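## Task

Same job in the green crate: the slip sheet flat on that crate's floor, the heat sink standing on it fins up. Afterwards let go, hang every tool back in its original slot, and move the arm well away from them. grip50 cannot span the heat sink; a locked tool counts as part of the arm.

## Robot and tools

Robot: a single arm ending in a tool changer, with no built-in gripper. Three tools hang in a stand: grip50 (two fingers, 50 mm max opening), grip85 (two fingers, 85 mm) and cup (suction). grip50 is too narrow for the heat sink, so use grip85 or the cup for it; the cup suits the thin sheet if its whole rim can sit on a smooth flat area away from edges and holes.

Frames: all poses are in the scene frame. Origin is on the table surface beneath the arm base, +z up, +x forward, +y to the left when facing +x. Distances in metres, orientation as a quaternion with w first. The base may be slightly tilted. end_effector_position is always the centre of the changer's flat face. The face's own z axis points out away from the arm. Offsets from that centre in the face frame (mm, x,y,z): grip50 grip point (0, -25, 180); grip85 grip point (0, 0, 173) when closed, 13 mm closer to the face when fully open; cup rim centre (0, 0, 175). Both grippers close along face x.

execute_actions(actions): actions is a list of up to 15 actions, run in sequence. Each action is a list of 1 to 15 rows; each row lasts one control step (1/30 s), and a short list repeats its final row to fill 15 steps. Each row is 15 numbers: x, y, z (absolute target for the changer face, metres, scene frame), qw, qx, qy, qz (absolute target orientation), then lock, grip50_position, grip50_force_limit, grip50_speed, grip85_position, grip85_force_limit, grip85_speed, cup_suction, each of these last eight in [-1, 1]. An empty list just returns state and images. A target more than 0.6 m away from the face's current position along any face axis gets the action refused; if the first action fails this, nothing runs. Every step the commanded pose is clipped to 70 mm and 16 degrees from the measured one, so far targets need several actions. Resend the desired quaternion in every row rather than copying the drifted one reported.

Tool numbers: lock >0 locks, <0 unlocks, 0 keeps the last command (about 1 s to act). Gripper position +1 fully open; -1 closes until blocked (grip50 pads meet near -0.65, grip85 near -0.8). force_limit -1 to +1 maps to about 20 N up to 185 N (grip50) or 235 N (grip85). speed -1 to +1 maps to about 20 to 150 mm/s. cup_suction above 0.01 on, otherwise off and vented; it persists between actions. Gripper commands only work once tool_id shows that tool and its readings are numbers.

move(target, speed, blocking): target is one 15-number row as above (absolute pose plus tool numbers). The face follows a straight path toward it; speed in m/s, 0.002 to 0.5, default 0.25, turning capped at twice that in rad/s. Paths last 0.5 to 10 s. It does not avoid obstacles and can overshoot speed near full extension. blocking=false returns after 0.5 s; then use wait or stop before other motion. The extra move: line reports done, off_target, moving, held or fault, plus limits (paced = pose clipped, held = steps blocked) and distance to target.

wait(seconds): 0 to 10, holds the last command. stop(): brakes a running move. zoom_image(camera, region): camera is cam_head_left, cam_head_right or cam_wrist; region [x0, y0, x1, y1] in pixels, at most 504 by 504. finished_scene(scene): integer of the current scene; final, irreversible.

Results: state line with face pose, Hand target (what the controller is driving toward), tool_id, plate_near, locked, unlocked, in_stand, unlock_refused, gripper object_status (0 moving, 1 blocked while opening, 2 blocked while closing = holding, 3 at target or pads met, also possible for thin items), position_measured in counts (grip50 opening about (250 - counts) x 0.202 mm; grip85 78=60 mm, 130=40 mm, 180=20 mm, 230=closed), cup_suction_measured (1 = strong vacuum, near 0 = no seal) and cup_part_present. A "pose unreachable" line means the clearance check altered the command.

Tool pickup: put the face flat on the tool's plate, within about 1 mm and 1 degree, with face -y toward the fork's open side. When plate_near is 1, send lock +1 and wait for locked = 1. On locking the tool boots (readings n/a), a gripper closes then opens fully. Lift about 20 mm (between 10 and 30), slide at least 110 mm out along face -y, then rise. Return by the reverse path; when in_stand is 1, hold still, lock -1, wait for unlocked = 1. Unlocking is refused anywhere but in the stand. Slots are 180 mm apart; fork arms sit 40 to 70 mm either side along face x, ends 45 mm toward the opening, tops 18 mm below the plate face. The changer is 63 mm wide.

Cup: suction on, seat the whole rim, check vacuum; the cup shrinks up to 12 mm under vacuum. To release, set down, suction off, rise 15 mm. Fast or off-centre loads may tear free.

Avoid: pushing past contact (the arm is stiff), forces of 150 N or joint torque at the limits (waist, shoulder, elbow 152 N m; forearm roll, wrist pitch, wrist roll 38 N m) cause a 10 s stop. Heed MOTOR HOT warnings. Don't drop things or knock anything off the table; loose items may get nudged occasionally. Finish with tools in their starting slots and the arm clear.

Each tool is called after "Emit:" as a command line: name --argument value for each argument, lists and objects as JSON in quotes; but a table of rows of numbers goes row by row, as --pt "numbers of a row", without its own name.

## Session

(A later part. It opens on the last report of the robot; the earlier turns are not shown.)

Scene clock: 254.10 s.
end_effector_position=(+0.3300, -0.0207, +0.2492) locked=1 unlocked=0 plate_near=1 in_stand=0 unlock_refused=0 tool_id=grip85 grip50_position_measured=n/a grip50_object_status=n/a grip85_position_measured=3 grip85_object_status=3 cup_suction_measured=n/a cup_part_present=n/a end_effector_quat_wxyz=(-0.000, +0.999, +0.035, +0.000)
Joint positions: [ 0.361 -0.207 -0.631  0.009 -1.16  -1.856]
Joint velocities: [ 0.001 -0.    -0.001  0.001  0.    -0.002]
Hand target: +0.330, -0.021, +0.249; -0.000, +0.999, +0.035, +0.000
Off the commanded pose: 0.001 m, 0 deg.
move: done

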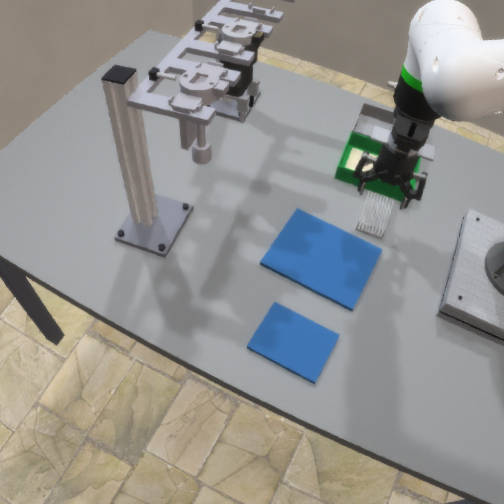

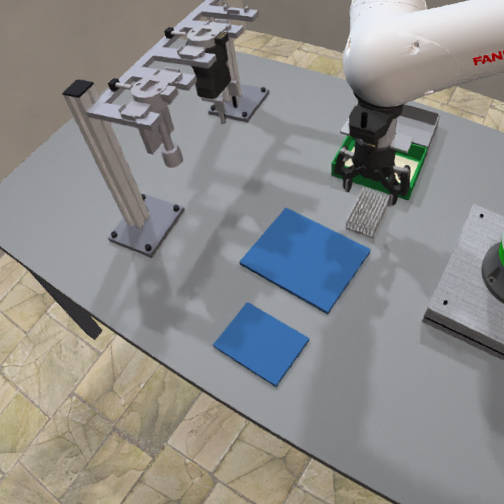

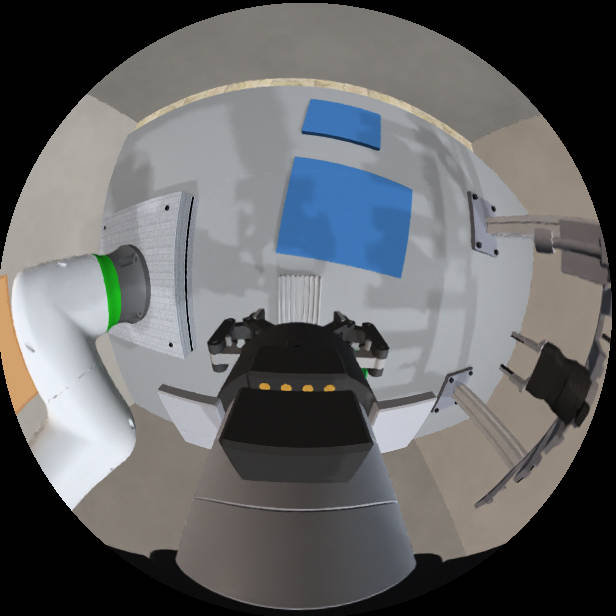

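Emit:
move --target '[0.33,-0.02,0.1965,0,0.9994,0.035,0,0,1,0,0,1,-0.4,0,0]' --speed 0.06

Emit:
move --target '[0.33,-0.02,0.1965,0,0.9994,0.035,0,0,1,0,0,-1,-0.4,-0.6,0]'

Emit:
move --target '[0.33,-0.02,0.27,0,0.9994,0.035,0,0,1,0,0,-1,-0.4,-0.6,0]' --speed 0.1

Emit:
move --target '[0.369,-0.169,0.27,0,0.9994,0.035,0,0,1,0,0,-1,-0.4,-0.6,0]' --speed 0.15

Emit:
move --target '[0.369,-0.169,0.212,0,0.9994,0.035,0,0,1,0,0,-1,-0.4,-0.6,0]' --speed 0.05

Scene clock: 268.57 s.
end_effector_position=(+0.3301, -0.0199, +0.1965) locked=1 unlocked=0 plate_near=1 in_stand=0 unlock_refused=0 tool_id=grip85 grip50_position_measured=n/a grip50_object_status=n/a grip85_position_measured=3 grip85_object_status=3 cup_suction_measured=n/a cup_part_present=n/a end_effector_quat_wxyz=(-0.000, +0.999, +0.035, +0.000)
Joint positions: [ 0.362 -0.13  -0.708  0.01  -1.006 -1.86 ]
Joint velocities: [ 0.     0.    -0.001  0.     0.    -0.   ]
Hand target: +0.330, -0.020, +0.197; -0.000, +0.999, +0.035, -0.000
Off the commanded pose: 0.000 m, 0 deg.
move: done

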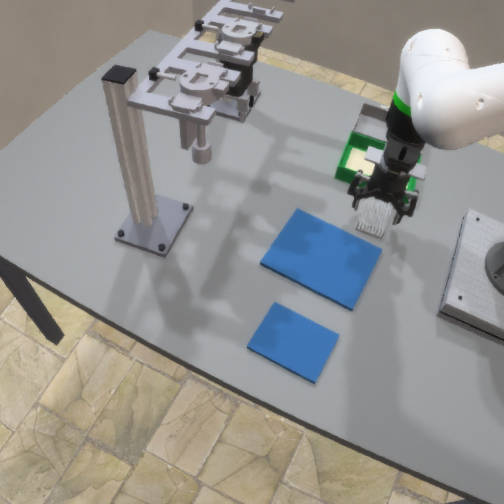

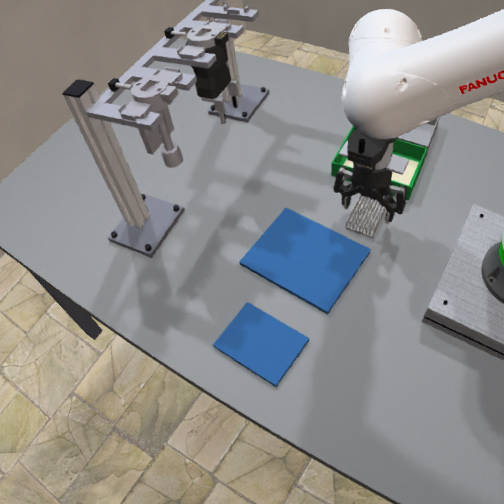

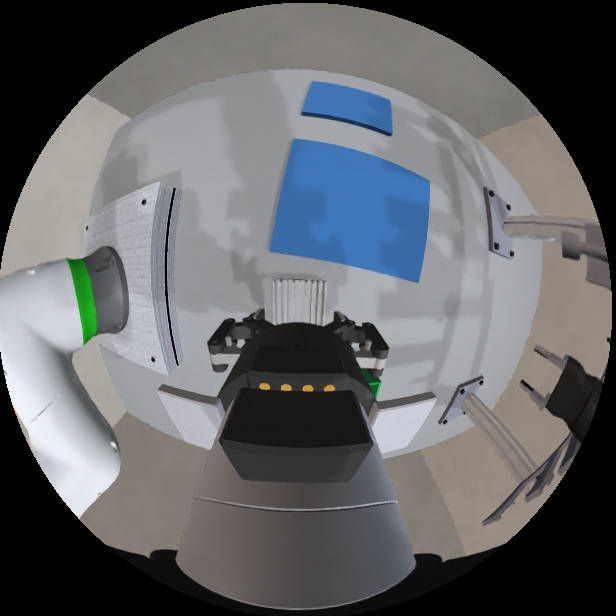

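Scene clock: 269.50 s.
end_effector_position=(+0.3300, -0.0200, +0.1966) locked=1 unlocked=0 plate_near=1 in_stand=0 unlock_refused=0 tool_id=grip85 grip50_position_measured=n/a grip50_object_status=n/a grip85_position_measured=80 grip85_object_status=2 cup_suction_measured=n/a cup_part_present=n/a end_effector_quat_wxyz=(+0.000, +0.999, +0.035, +0.000)
Joint positions: [ 0.362 -0.13  -0.709  0.01  -1.006 -1.86 ]
Joint velocities: [ 0.002 -0.     0.002  0.001  0.    -0.   ]
Hand target: +0.330, -0.020, +0.196; +0.000, +0.999, +0.035, +0.000
Off the commanded pose: 0.000 m, 0 deg.
move: done

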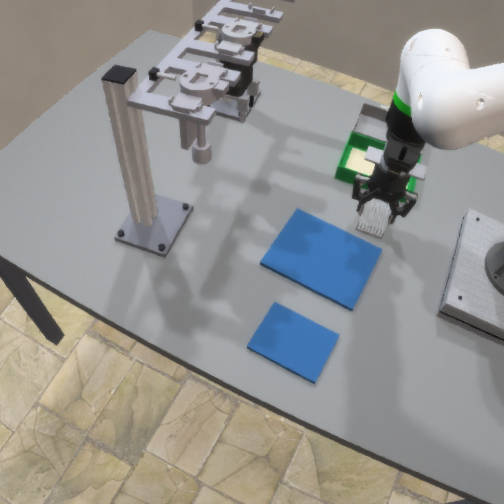

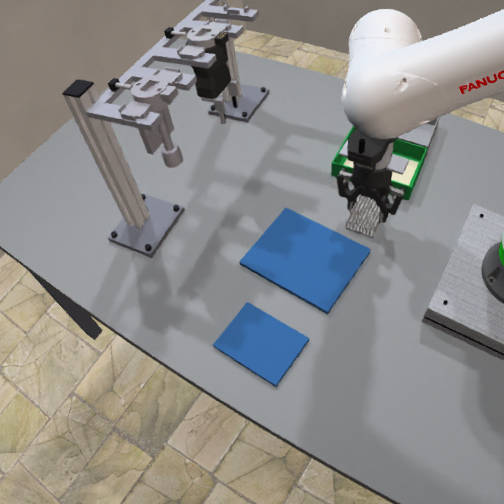

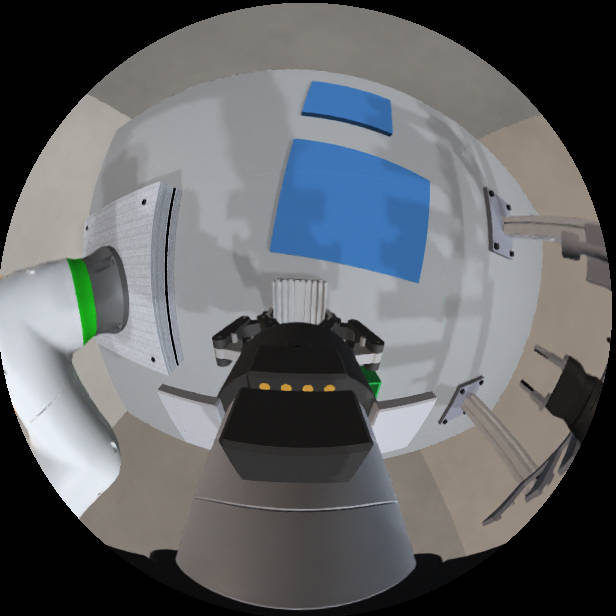

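Scene clock: 270.57 s.
end_effector_position=(+0.3298, -0.0201, +0.2699) locked=1 unlocked=0 plate_near=1 in_stand=0 unlock_refused=0 tool_id=grip85 grip50_position_measured=n/a grip50_object_status=n/a grip85_position_measured=80 grip85_object_status=2 cup_suction_measured=n/a cup_part_present=n/a end_effector_quat_wxyz=(+0.000, +0.999, +0.035, -0.000)
Joint positions: [ 0.364 -0.231 -0.598  0.009 -1.217 -1.859]
Joint velocities: [-0.003 -0.     0.     0.    -0.    -0.   ]
Hand target: +0.330, -0.020, +0.270; +0.000, +0.999, +0.035, +0.000
Off the commanded pose: 0.000 m, 0 deg.
move: done

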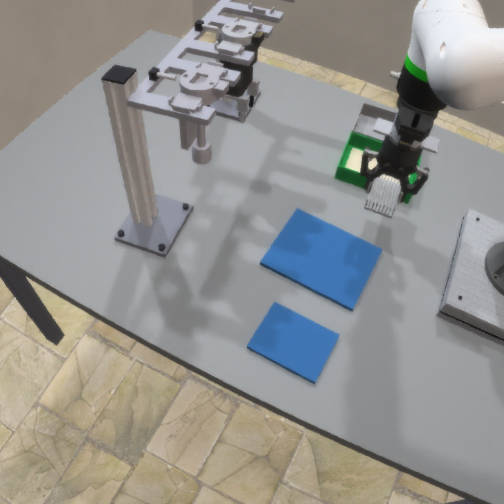

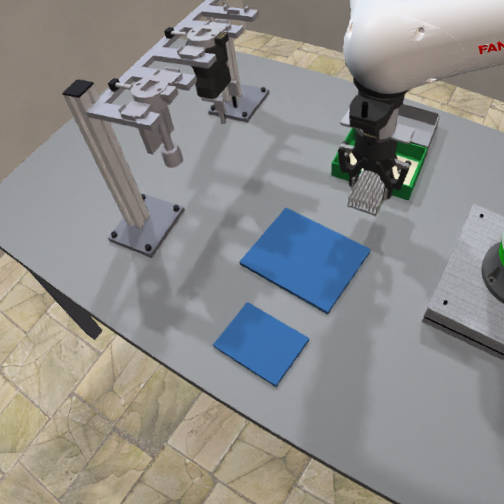

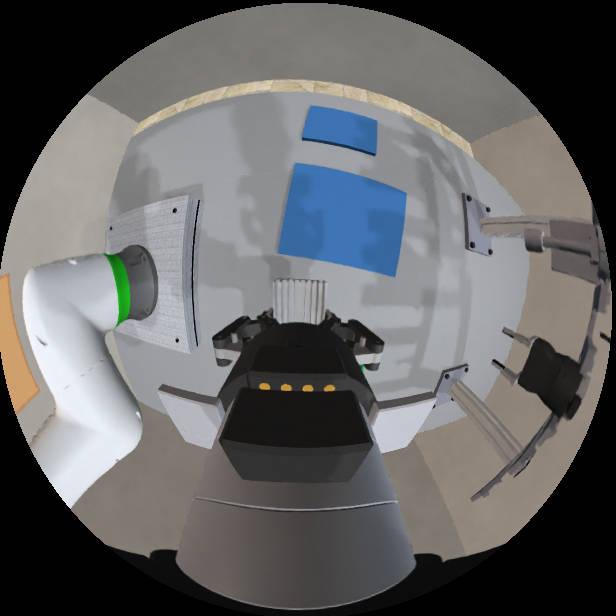

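Scene clock: 271.97 s.
end_effector_position=(+0.3692, -0.1686, +0.2703) locked=1 unlocked=0 plate_near=1 in_stand=0 unlock_refused=0 tool_id=grip85 grip50_position_measured=n/a grip50_object_status=n/a grip85_position_measured=80 grip85_object_status=2 cup_suction_measured=n/a cup_part_present=n/a end_effector_quat_wxyz=(+0.000, +0.999, +0.035, -0.000)
Joint positions: [-0.079 -0.03  -0.42   0.015 -1.188 -1.419]
Joint velocities: [ 0.001  0.     0.    -0.001 -0.001  0.001]
Hand target: +0.369, -0.169, +0.270; +0.000, +0.999, +0.035, -0.000
Off the commanded pose: 0.000 m, 0 deg.
move: done

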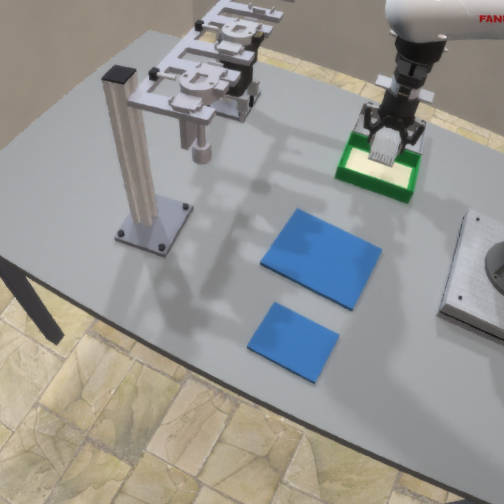

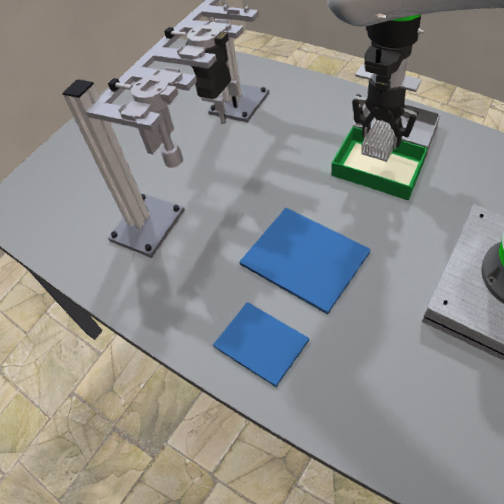

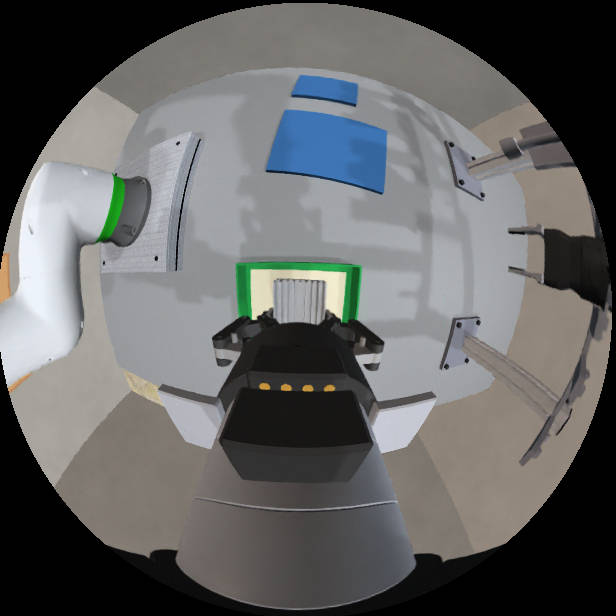

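Scene clock: 273.40 s.
end_effector_position=(+0.3691, -0.1690, +0.2120) locked=1 unlocked=0 plate_near=1 in_stand=0 unlock_refused=0 tool_id=grip85 grip50_position_measured=n/a grip50_object_status=n/a grip85_position_measured=80 grip85_object_status=2 cup_suction_measured=n/a cup_part_present=n/a end_effector_quat_wxyz=(+0.000, +0.999, +0.035, +0.000)
Joint positions: [-0.082  0.041 -0.501  0.016 -1.037 -1.418]
Joint velocities: [ 0. -0.  0.  0.  0. -0.]
Hand target: +0.369, -0.169, +0.212; -0.000, +0.999, +0.035, -0.000
Off the commanded pose: 0.000 m, 0 deg.
move: done

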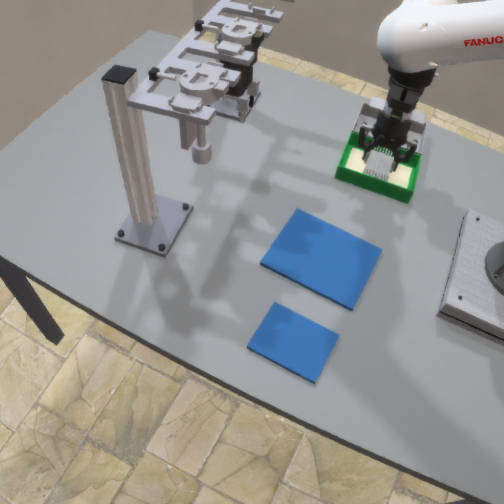

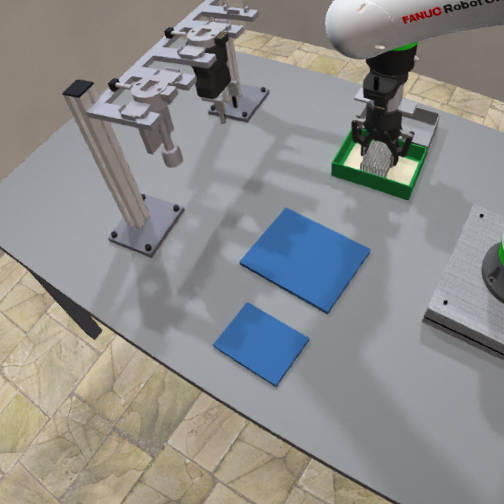

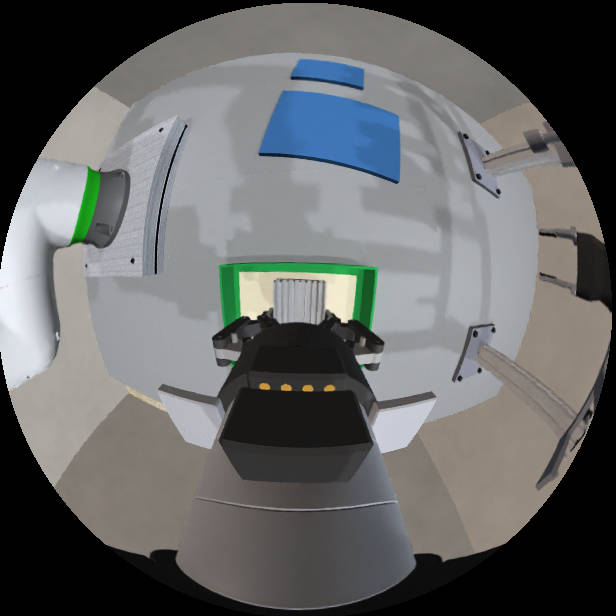

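Emit:
move --target '[0.369,-0.169,0.204,0,0.9994,0.035,0,0,1,0,0,-1,-0.4,-0.6,0]' --speed 0.015

Emit:
move --target '[0.369,-0.169,0.204,0,0.9994,0.035,0,0,1,0,0,1,-0.4,0,0]'

Emit:
move --target '[0.369,-0.169,0.27,0,0.9994,0.035,0,0,1,0,0,1,-0.4,0,0]' --speed 0.12

Emit:
move --target '[0.5628,-0.2089,0.383,0,0.6626,0.749,0,0,1,0,0,1,0,0,0]' --speed 0.3

Emit:
zoom_image --camera "cam_wrist" --region '[270,150,390,270]'

Emit:
move --target '[0.7017,-0.1918,0.383,0,0.6626,0.749,0,0,1,0,0,1,0,0,0]' --speed 0.08

Emit:
move --target '[0.7017,-0.1918,0.3637,0,0.6626,0.749,0,0,1,0,0,1,0,0,0]' --speed 0.02

Scene clock: 287.37 s.
end_effector_position=(+0.3690, -0.1690, +0.2040) locked=1 unlocked=0 plate_near=1 in_stand=0 unlock_refused=0 tool_id=grip85 grip50_position_measured=n/a grip50_object_status=n/a grip85_position_measured=80 grip85_object_status=2 cup_suction_measured=n/a cup_part_present=n/a end_effector_quat_wxyz=(-0.000, +0.999, +0.035, +0.000)
Joint positions: [-0.082  0.052 -0.511  0.016 -1.016 -1.418]
Joint velocities: [ 0.002  0.    -0.001  0.001  0.    -0.   ]
Hand target: +0.369, -0.169, +0.204; -0.000, +0.999, +0.035, +0.000
Off the commanded pose: 0.000 m, 0 deg.
move: done

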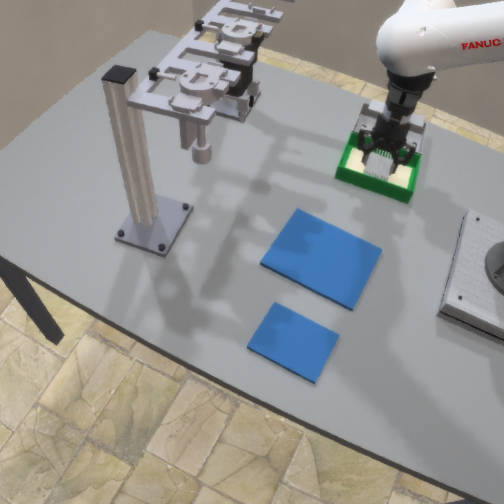

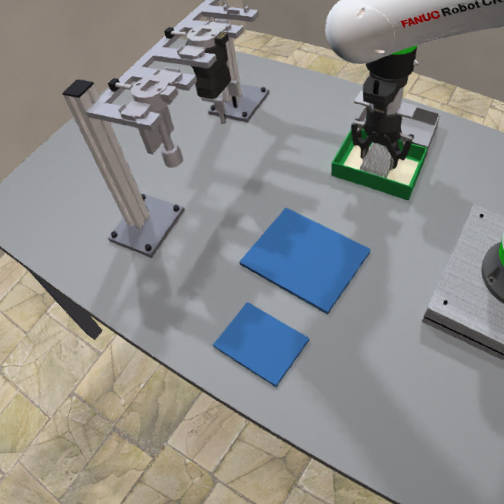

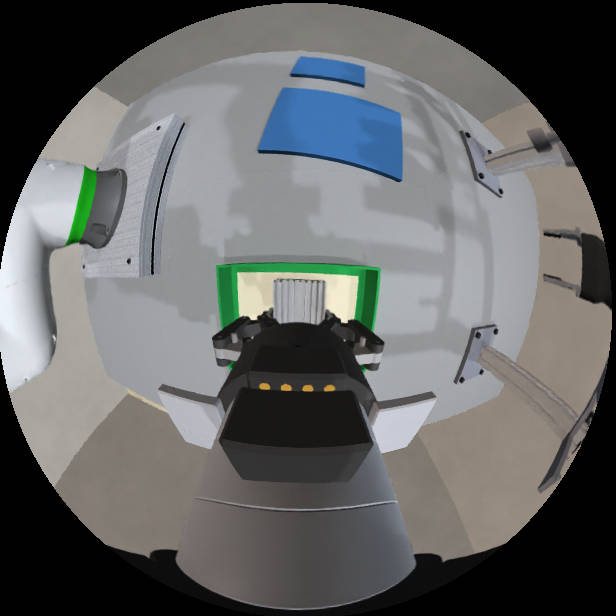

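Scene clock: 288.13 s.
end_effector_position=(+0.3690, -0.1690, +0.2040) locked=1 unlocked=0 plate_near=1 in_stand=0 unlock_refused=0 tool_id=grip85 grip50_position_measured=n/a grip50_object_status=n/a grip85_position_measured=3 grip85_object_status=3 cup_suction_measured=n/a cup_part_present=n/a end_effector_quat_wxyz=(+0.000, +0.999, +0.035, -0.000)
Joint positions: [-0.082  0.052 -0.511  0.016 -1.016 -1.418]
Joint velocities: [-0.     0.     0.001  0.001  0.    -0.   ]
Hand target: +0.369, -0.169, +0.204; +0.000, +0.999, +0.035, -0.000
Off the commanded pose: 0.000 m, 0 deg.
move: done

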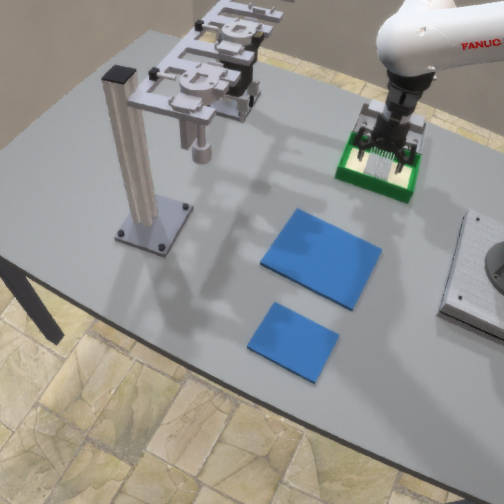

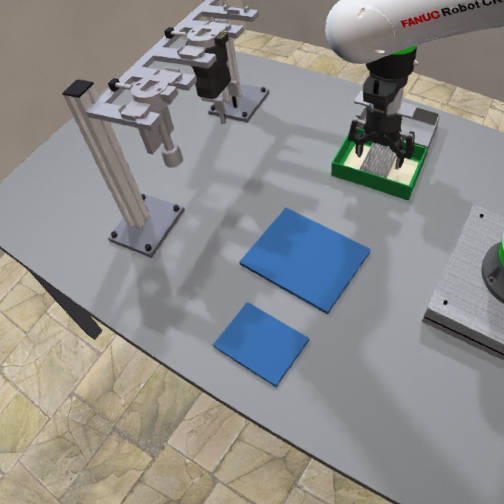

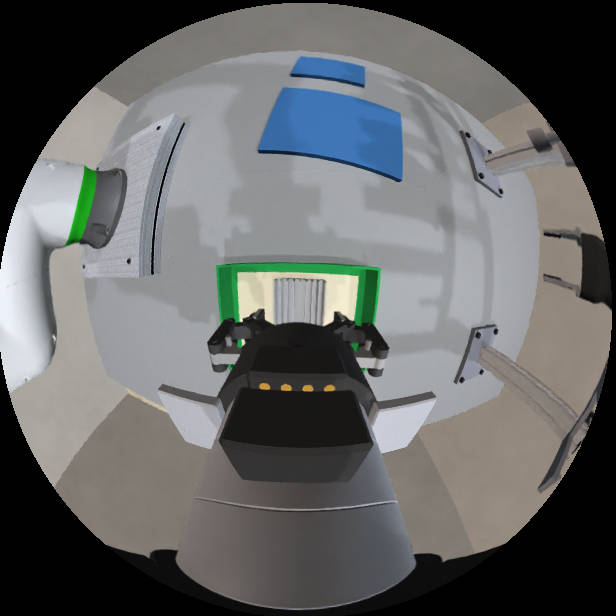

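Scene clock: 289.00 s.
end_effector_position=(+0.3688, -0.1690, +0.2699) locked=1 unlocked=0 plate_near=1 in_stand=0 unlock_refused=0 tool_id=grip85 grip50_position_measured=n/a grip50_object_status=n/a grip85_position_measured=3 grip85_object_status=3 cup_suction_measured=n/a cup_part_present=n/a end_effector_quat_wxyz=(-0.000, +0.999, +0.035, -0.000)
Joint positions: [-0.08  -0.03  -0.421  0.014 -1.188 -1.418]
Joint velocities: [-0.    -0.     0.    -0.001 -0.    -0.   ]
Hand target: +0.369, -0.169, +0.270; +0.000, +0.999, +0.035, -0.000
Off the commanded pose: 0.000 m, 0 deg.
move: done

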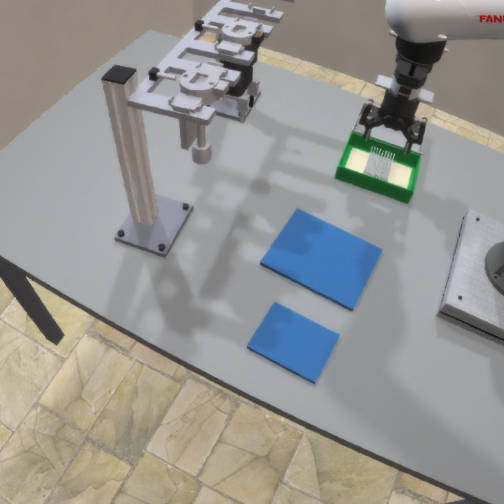

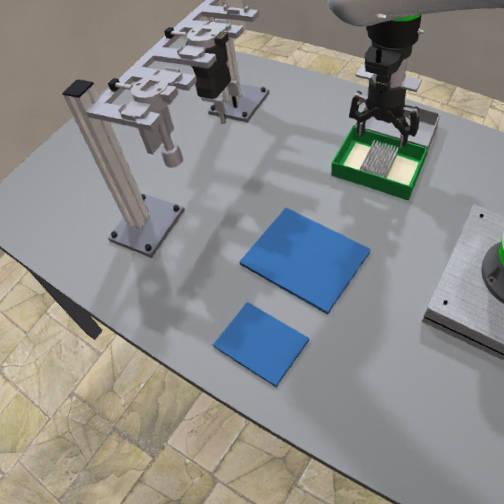

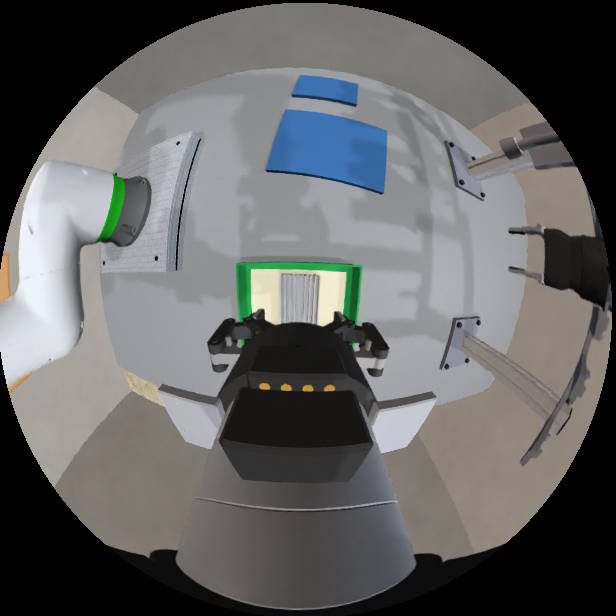

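Scene clock: 292.10 s.
end_effector_position=(+0.5626, -0.2085, +0.3836) locked=1 unlocked=0 plate_near=1 in_stand=0 unlock_refused=0 tool_id=grip85 grip50_position_measured=n/a grip50_object_status=n/a grip85_position_measured=3 grip85_object_status=3 cup_suction_measured=n/a cup_part_present=n/a end_effector_quat_wxyz=(+0.000, +0.663, +0.749, -0.000)
Joint positions: [-0.115  0.398  0.351  0.014 -1.532  0.245]
Joint velocities: [ 0.001  0.     0.001 -0.    -0.     0.001]
Hand target: +0.563, -0.208, +0.384; +0.000, +0.663, +0.749, -0.000
Off the commanded pose: 0.001 m, 0 deg.
move: done

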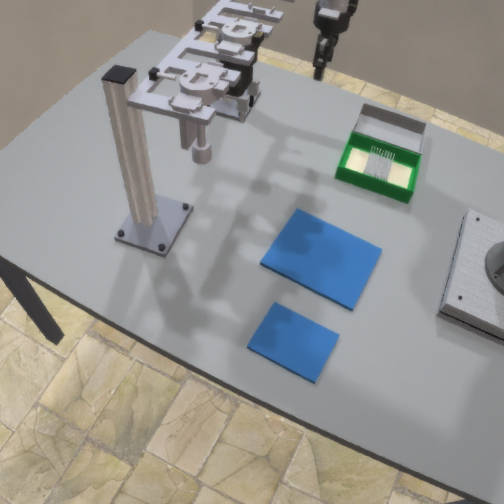

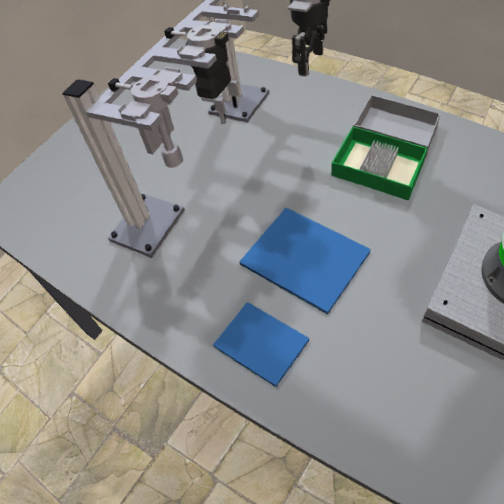

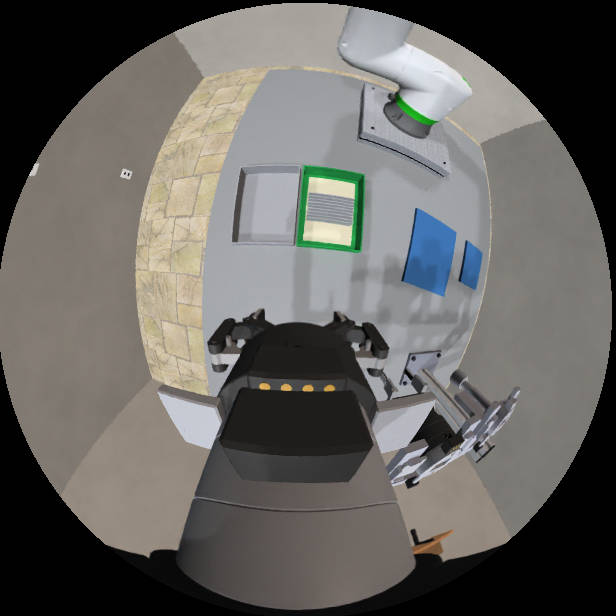

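Region (270, 150, 390, 270) of cam_wrist's 616x616 image, scaled by 4.200, with more detail than that image has.

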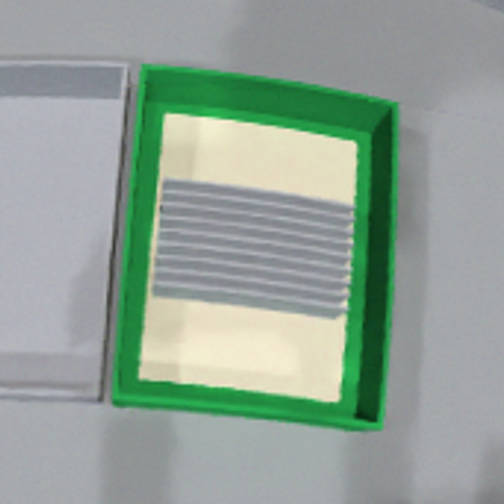

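Scene clock: 294.20 s.
end_effector_position=(+0.7017, -0.1915, +0.3834) locked=1 unlocked=0 plate_near=1 in_stand=0 unlock_refused=0 tool_id=grip85 grip50_position_measured=n/a grip50_object_status=n/a grip85_position_measured=3 grip85_object_status=3 cup_suction_measured=n/a cup_part_present=n/a end_effector_quat_wxyz=(+0.000, +0.663, +0.749, +0.000)
Joint positions: [-0.068  0.805  0.973  0.013 -1.748  0.201]
Joint velocities: [-0.001  0.001  0.001  0.    -0.002  0.   ]
Hand target: +0.702, -0.192, +0.383; -0.000, +0.663, +0.749, +0.000
Off the commanded pose: 0.001 m, 0 deg.
move: done

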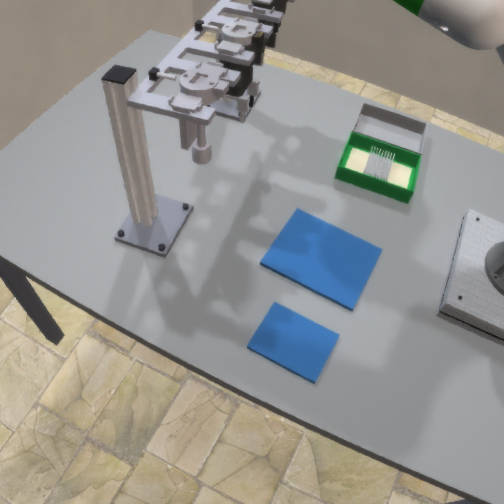

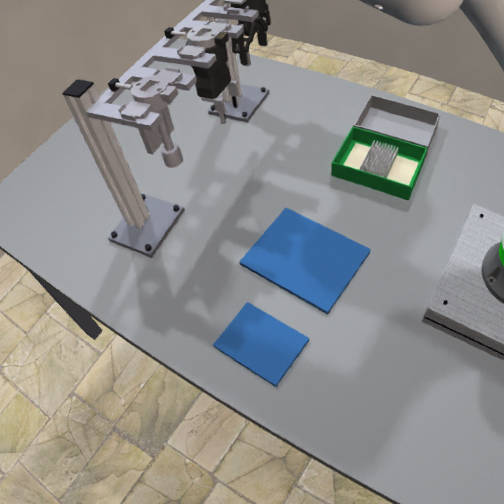

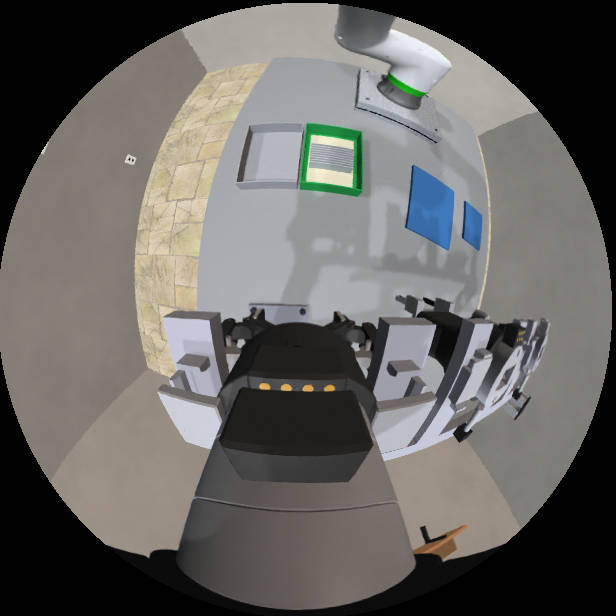

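Scene clock: 295.40 s.
end_effector_position=(+0.7017, -0.1918, +0.3638) locked=1 unlocked=0 plate_near=1 in_stand=1 unlock_refused=0 tool_id=grip85 grip50_position_measured=n/a grip50_object_status=n/a grip85_position_measured=3 grip85_object_status=3 cup_suction_measured=n/a cup_part_present=n/a end_effector_quat_wxyz=(+0.000, +0.663, +0.749, +0.000)
Joint positions: [-0.069  0.793  0.906  0.013 -1.693  0.201]
Joint velocities: [-0.    -0.    -0.002 -0.001  0.001  0.   ]
Hand target: +0.702, -0.192, +0.364; +0.000, +0.663, +0.749, -0.000
Off the commanded pose: 0.000 m, 0 deg.
move: done

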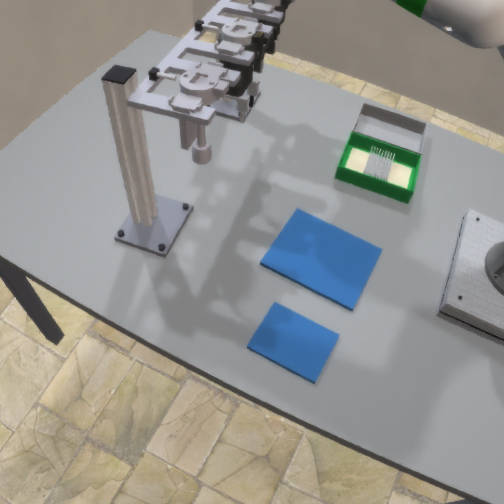

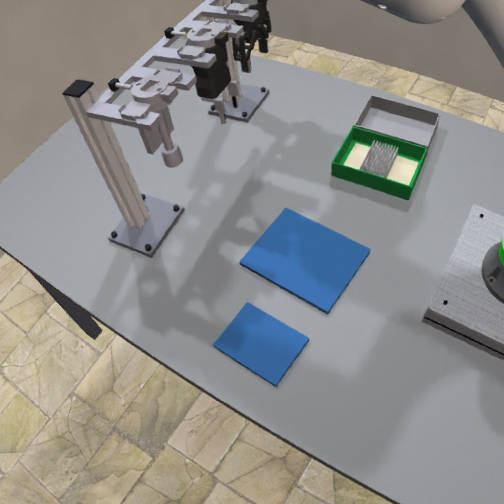

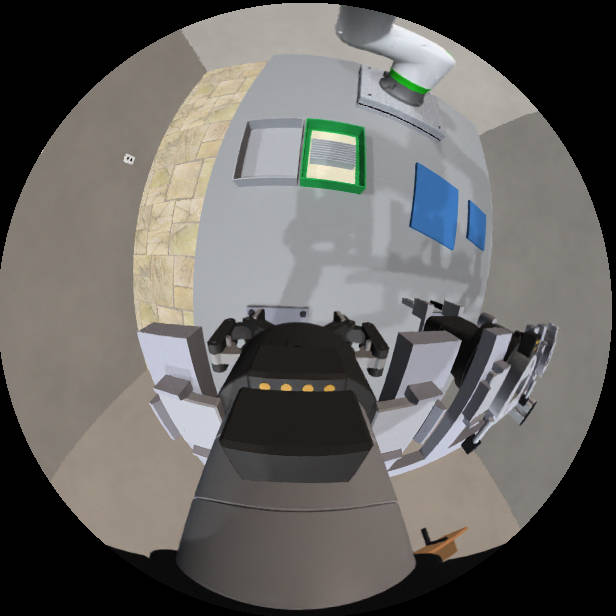

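On the sheet fully.

Emit:
execute_actions --actions '[[[0.7017,-0.1918,0.3637,0,0.6626,0.749,0,-1,1,0,0,1,0,0,0]],[[0.7017,-0.1918,0.3637,0,0.6626,0.749,0,-1,1,0,0,1,0,0,0]],[[0.7017,-0.1918,0.3637,0,0.6626,0.749,0,-1,1,0,0,1,0,0,0]]]'

Emit:
move --target '[0.7017,-0.1918,0.405,0,0.6626,0.749,0,0,1,0,0,1,0,0,0]' --speed 0.08

Emit:
move --target '[0.42,-0.22,0.43,0,0.6626,0.749,0,0,1,0,0,1,0,0,0]'

Scene clock: 305.23 s.
end_effector_position=(+0.7017, -0.1918, +0.3637) locked=0 unlocked=1 plate_near=1 in_stand=1 unlock_refused=0 tool_id=none grip50_position_measured=n/a grip50_object_status=n/a grip85_position_measured=n/a grip85_object_status=n/a cup_suction_measured=n/a cup_part_present=n/a end_effector_quat_wxyz=(-0.000, +0.663, +0.749, -0.000)
Joint positions: [-0.069  0.792  0.906  0.013 -1.693  0.201]
Joint velocities: [-0.     0.     0.001  0.    -0.    -0.   ]
Hand target: +0.702, -0.192, +0.364; +0.000, +0.663, +0.749, +0.000
Off the commanded pose: 0.000 m, 0 deg.

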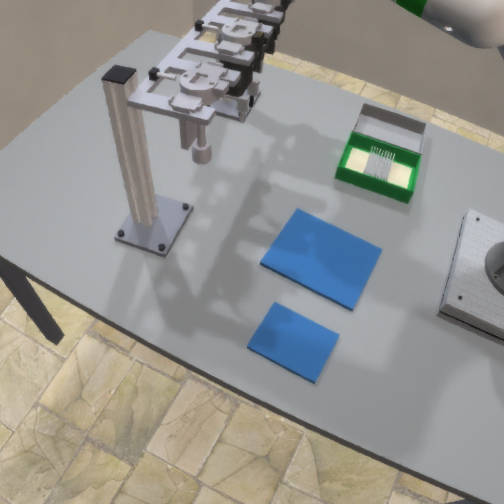

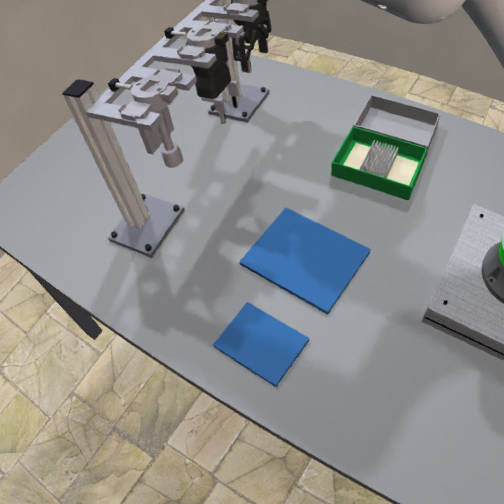

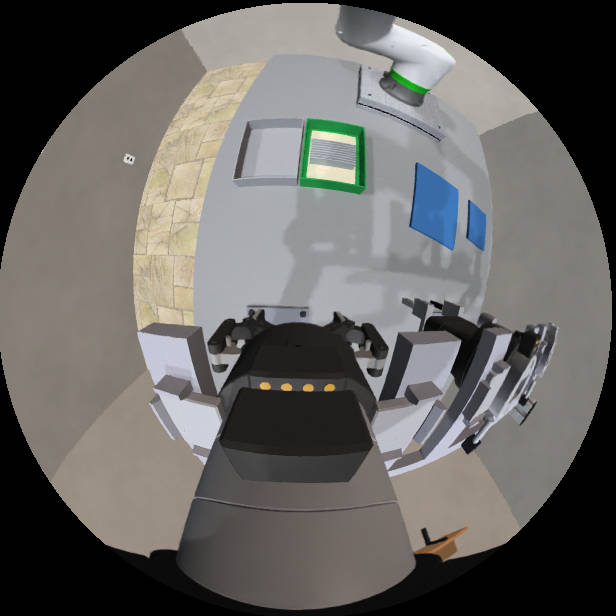

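Scene clock: 306.07 s.
end_effector_position=(+0.7016, -0.1918, +0.4050) locked=0 unlocked=1 plate_near=0 in_stand=0 unlock_refused=0 tool_id=none grip50_position_measured=n/a grip50_object_status=n/a grip85_position_measured=n/a grip85_object_status=n/a cup_suction_measured=n/a cup_part_present=n/a end_effector_quat_wxyz=(+0.000, +0.663, +0.749, -0.000)
Joint positions: [-0.068  0.826  1.06   0.014 -1.814  0.202]
Joint velocities: [-0.001  0.001  0.002 -0.002 -0.002  0.   ]
Hand target: +0.702, -0.192, +0.405; -0.000, +0.663, +0.749, +0.000
Off the commanded pose: 0.000 m, 0 deg.
move: done

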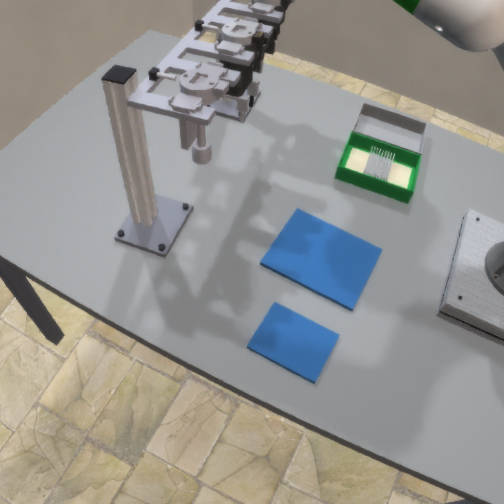

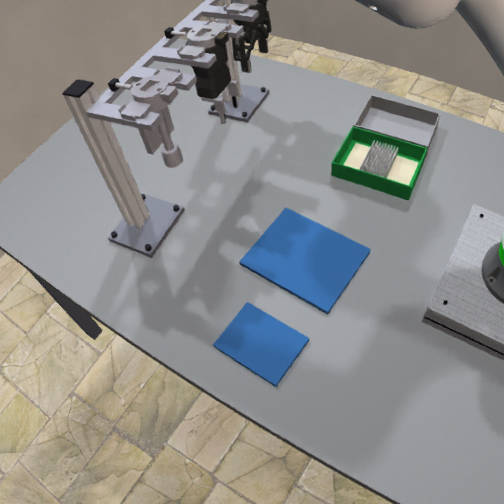

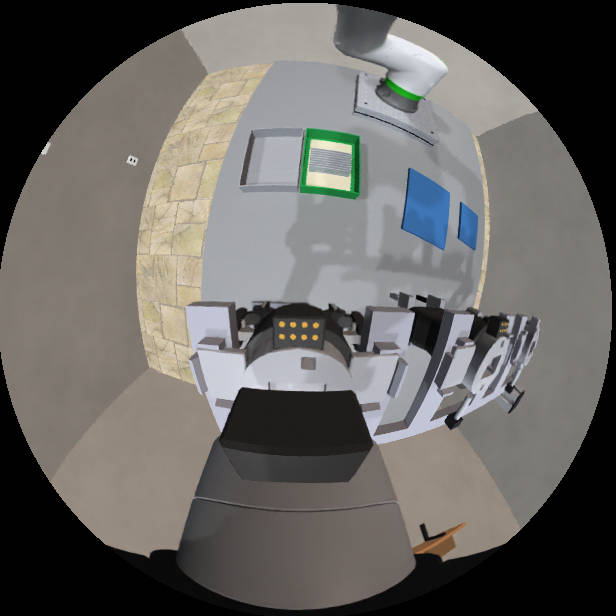

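Scene clock: 307.67 s.
end_effector_position=(+0.4200, -0.2204, +0.4292) locked=0 unlocked=1 plate_near=0 in_stand=0 unlock_refused=0 tool_id=none grip50_position_measured=n/a grip50_object_status=n/a grip85_position_measured=n/a grip85_object_status=n/a cup_suction_measured=n/a cup_part_present=n/a end_effector_quat_wxyz=(-0.000, +0.663, +0.749, -0.000)
Joint positions: [-0.179  0.068  0.059  0.014 -1.569  0.31 ]
Joint velocities: [-0.    -0.001 -0.001  0.     0.     0.   ]
Hand target: +0.420, -0.220, +0.429; +0.000, +0.663, +0.749, -0.000
Off the commanded pose: 0.001 m, 0 deg.
move: done

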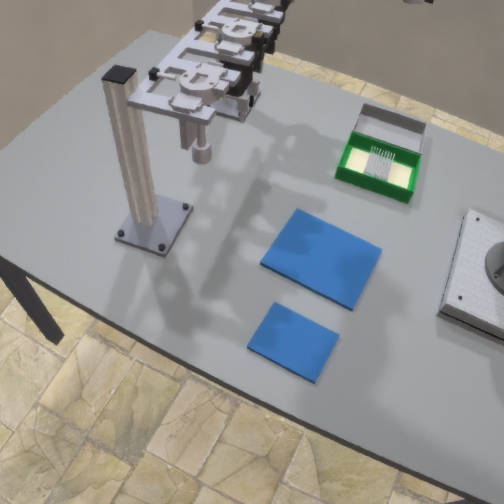

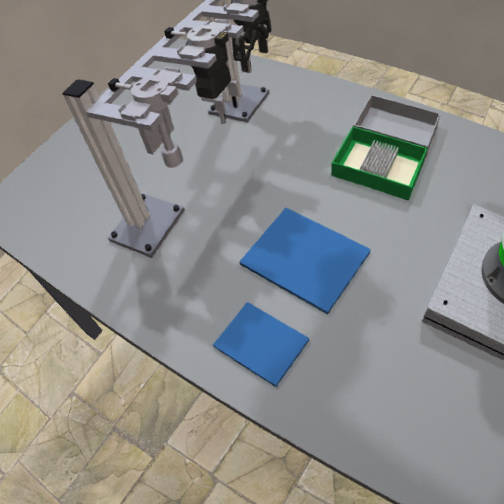

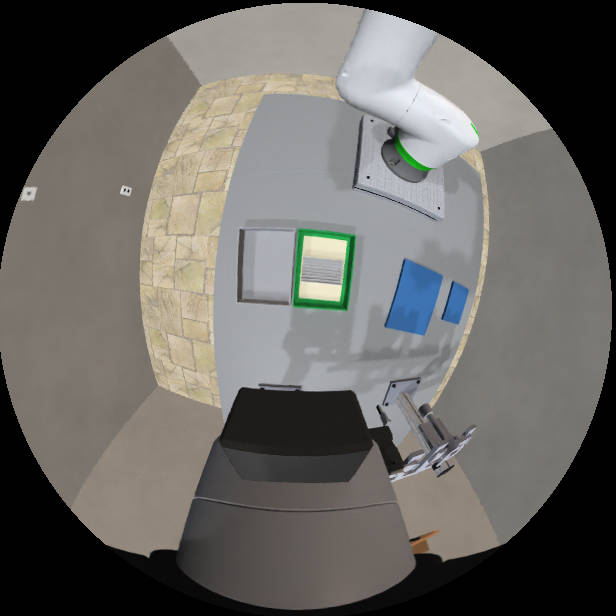

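Emit:
finished_scene --scene 2

The scene is finished: the task was done.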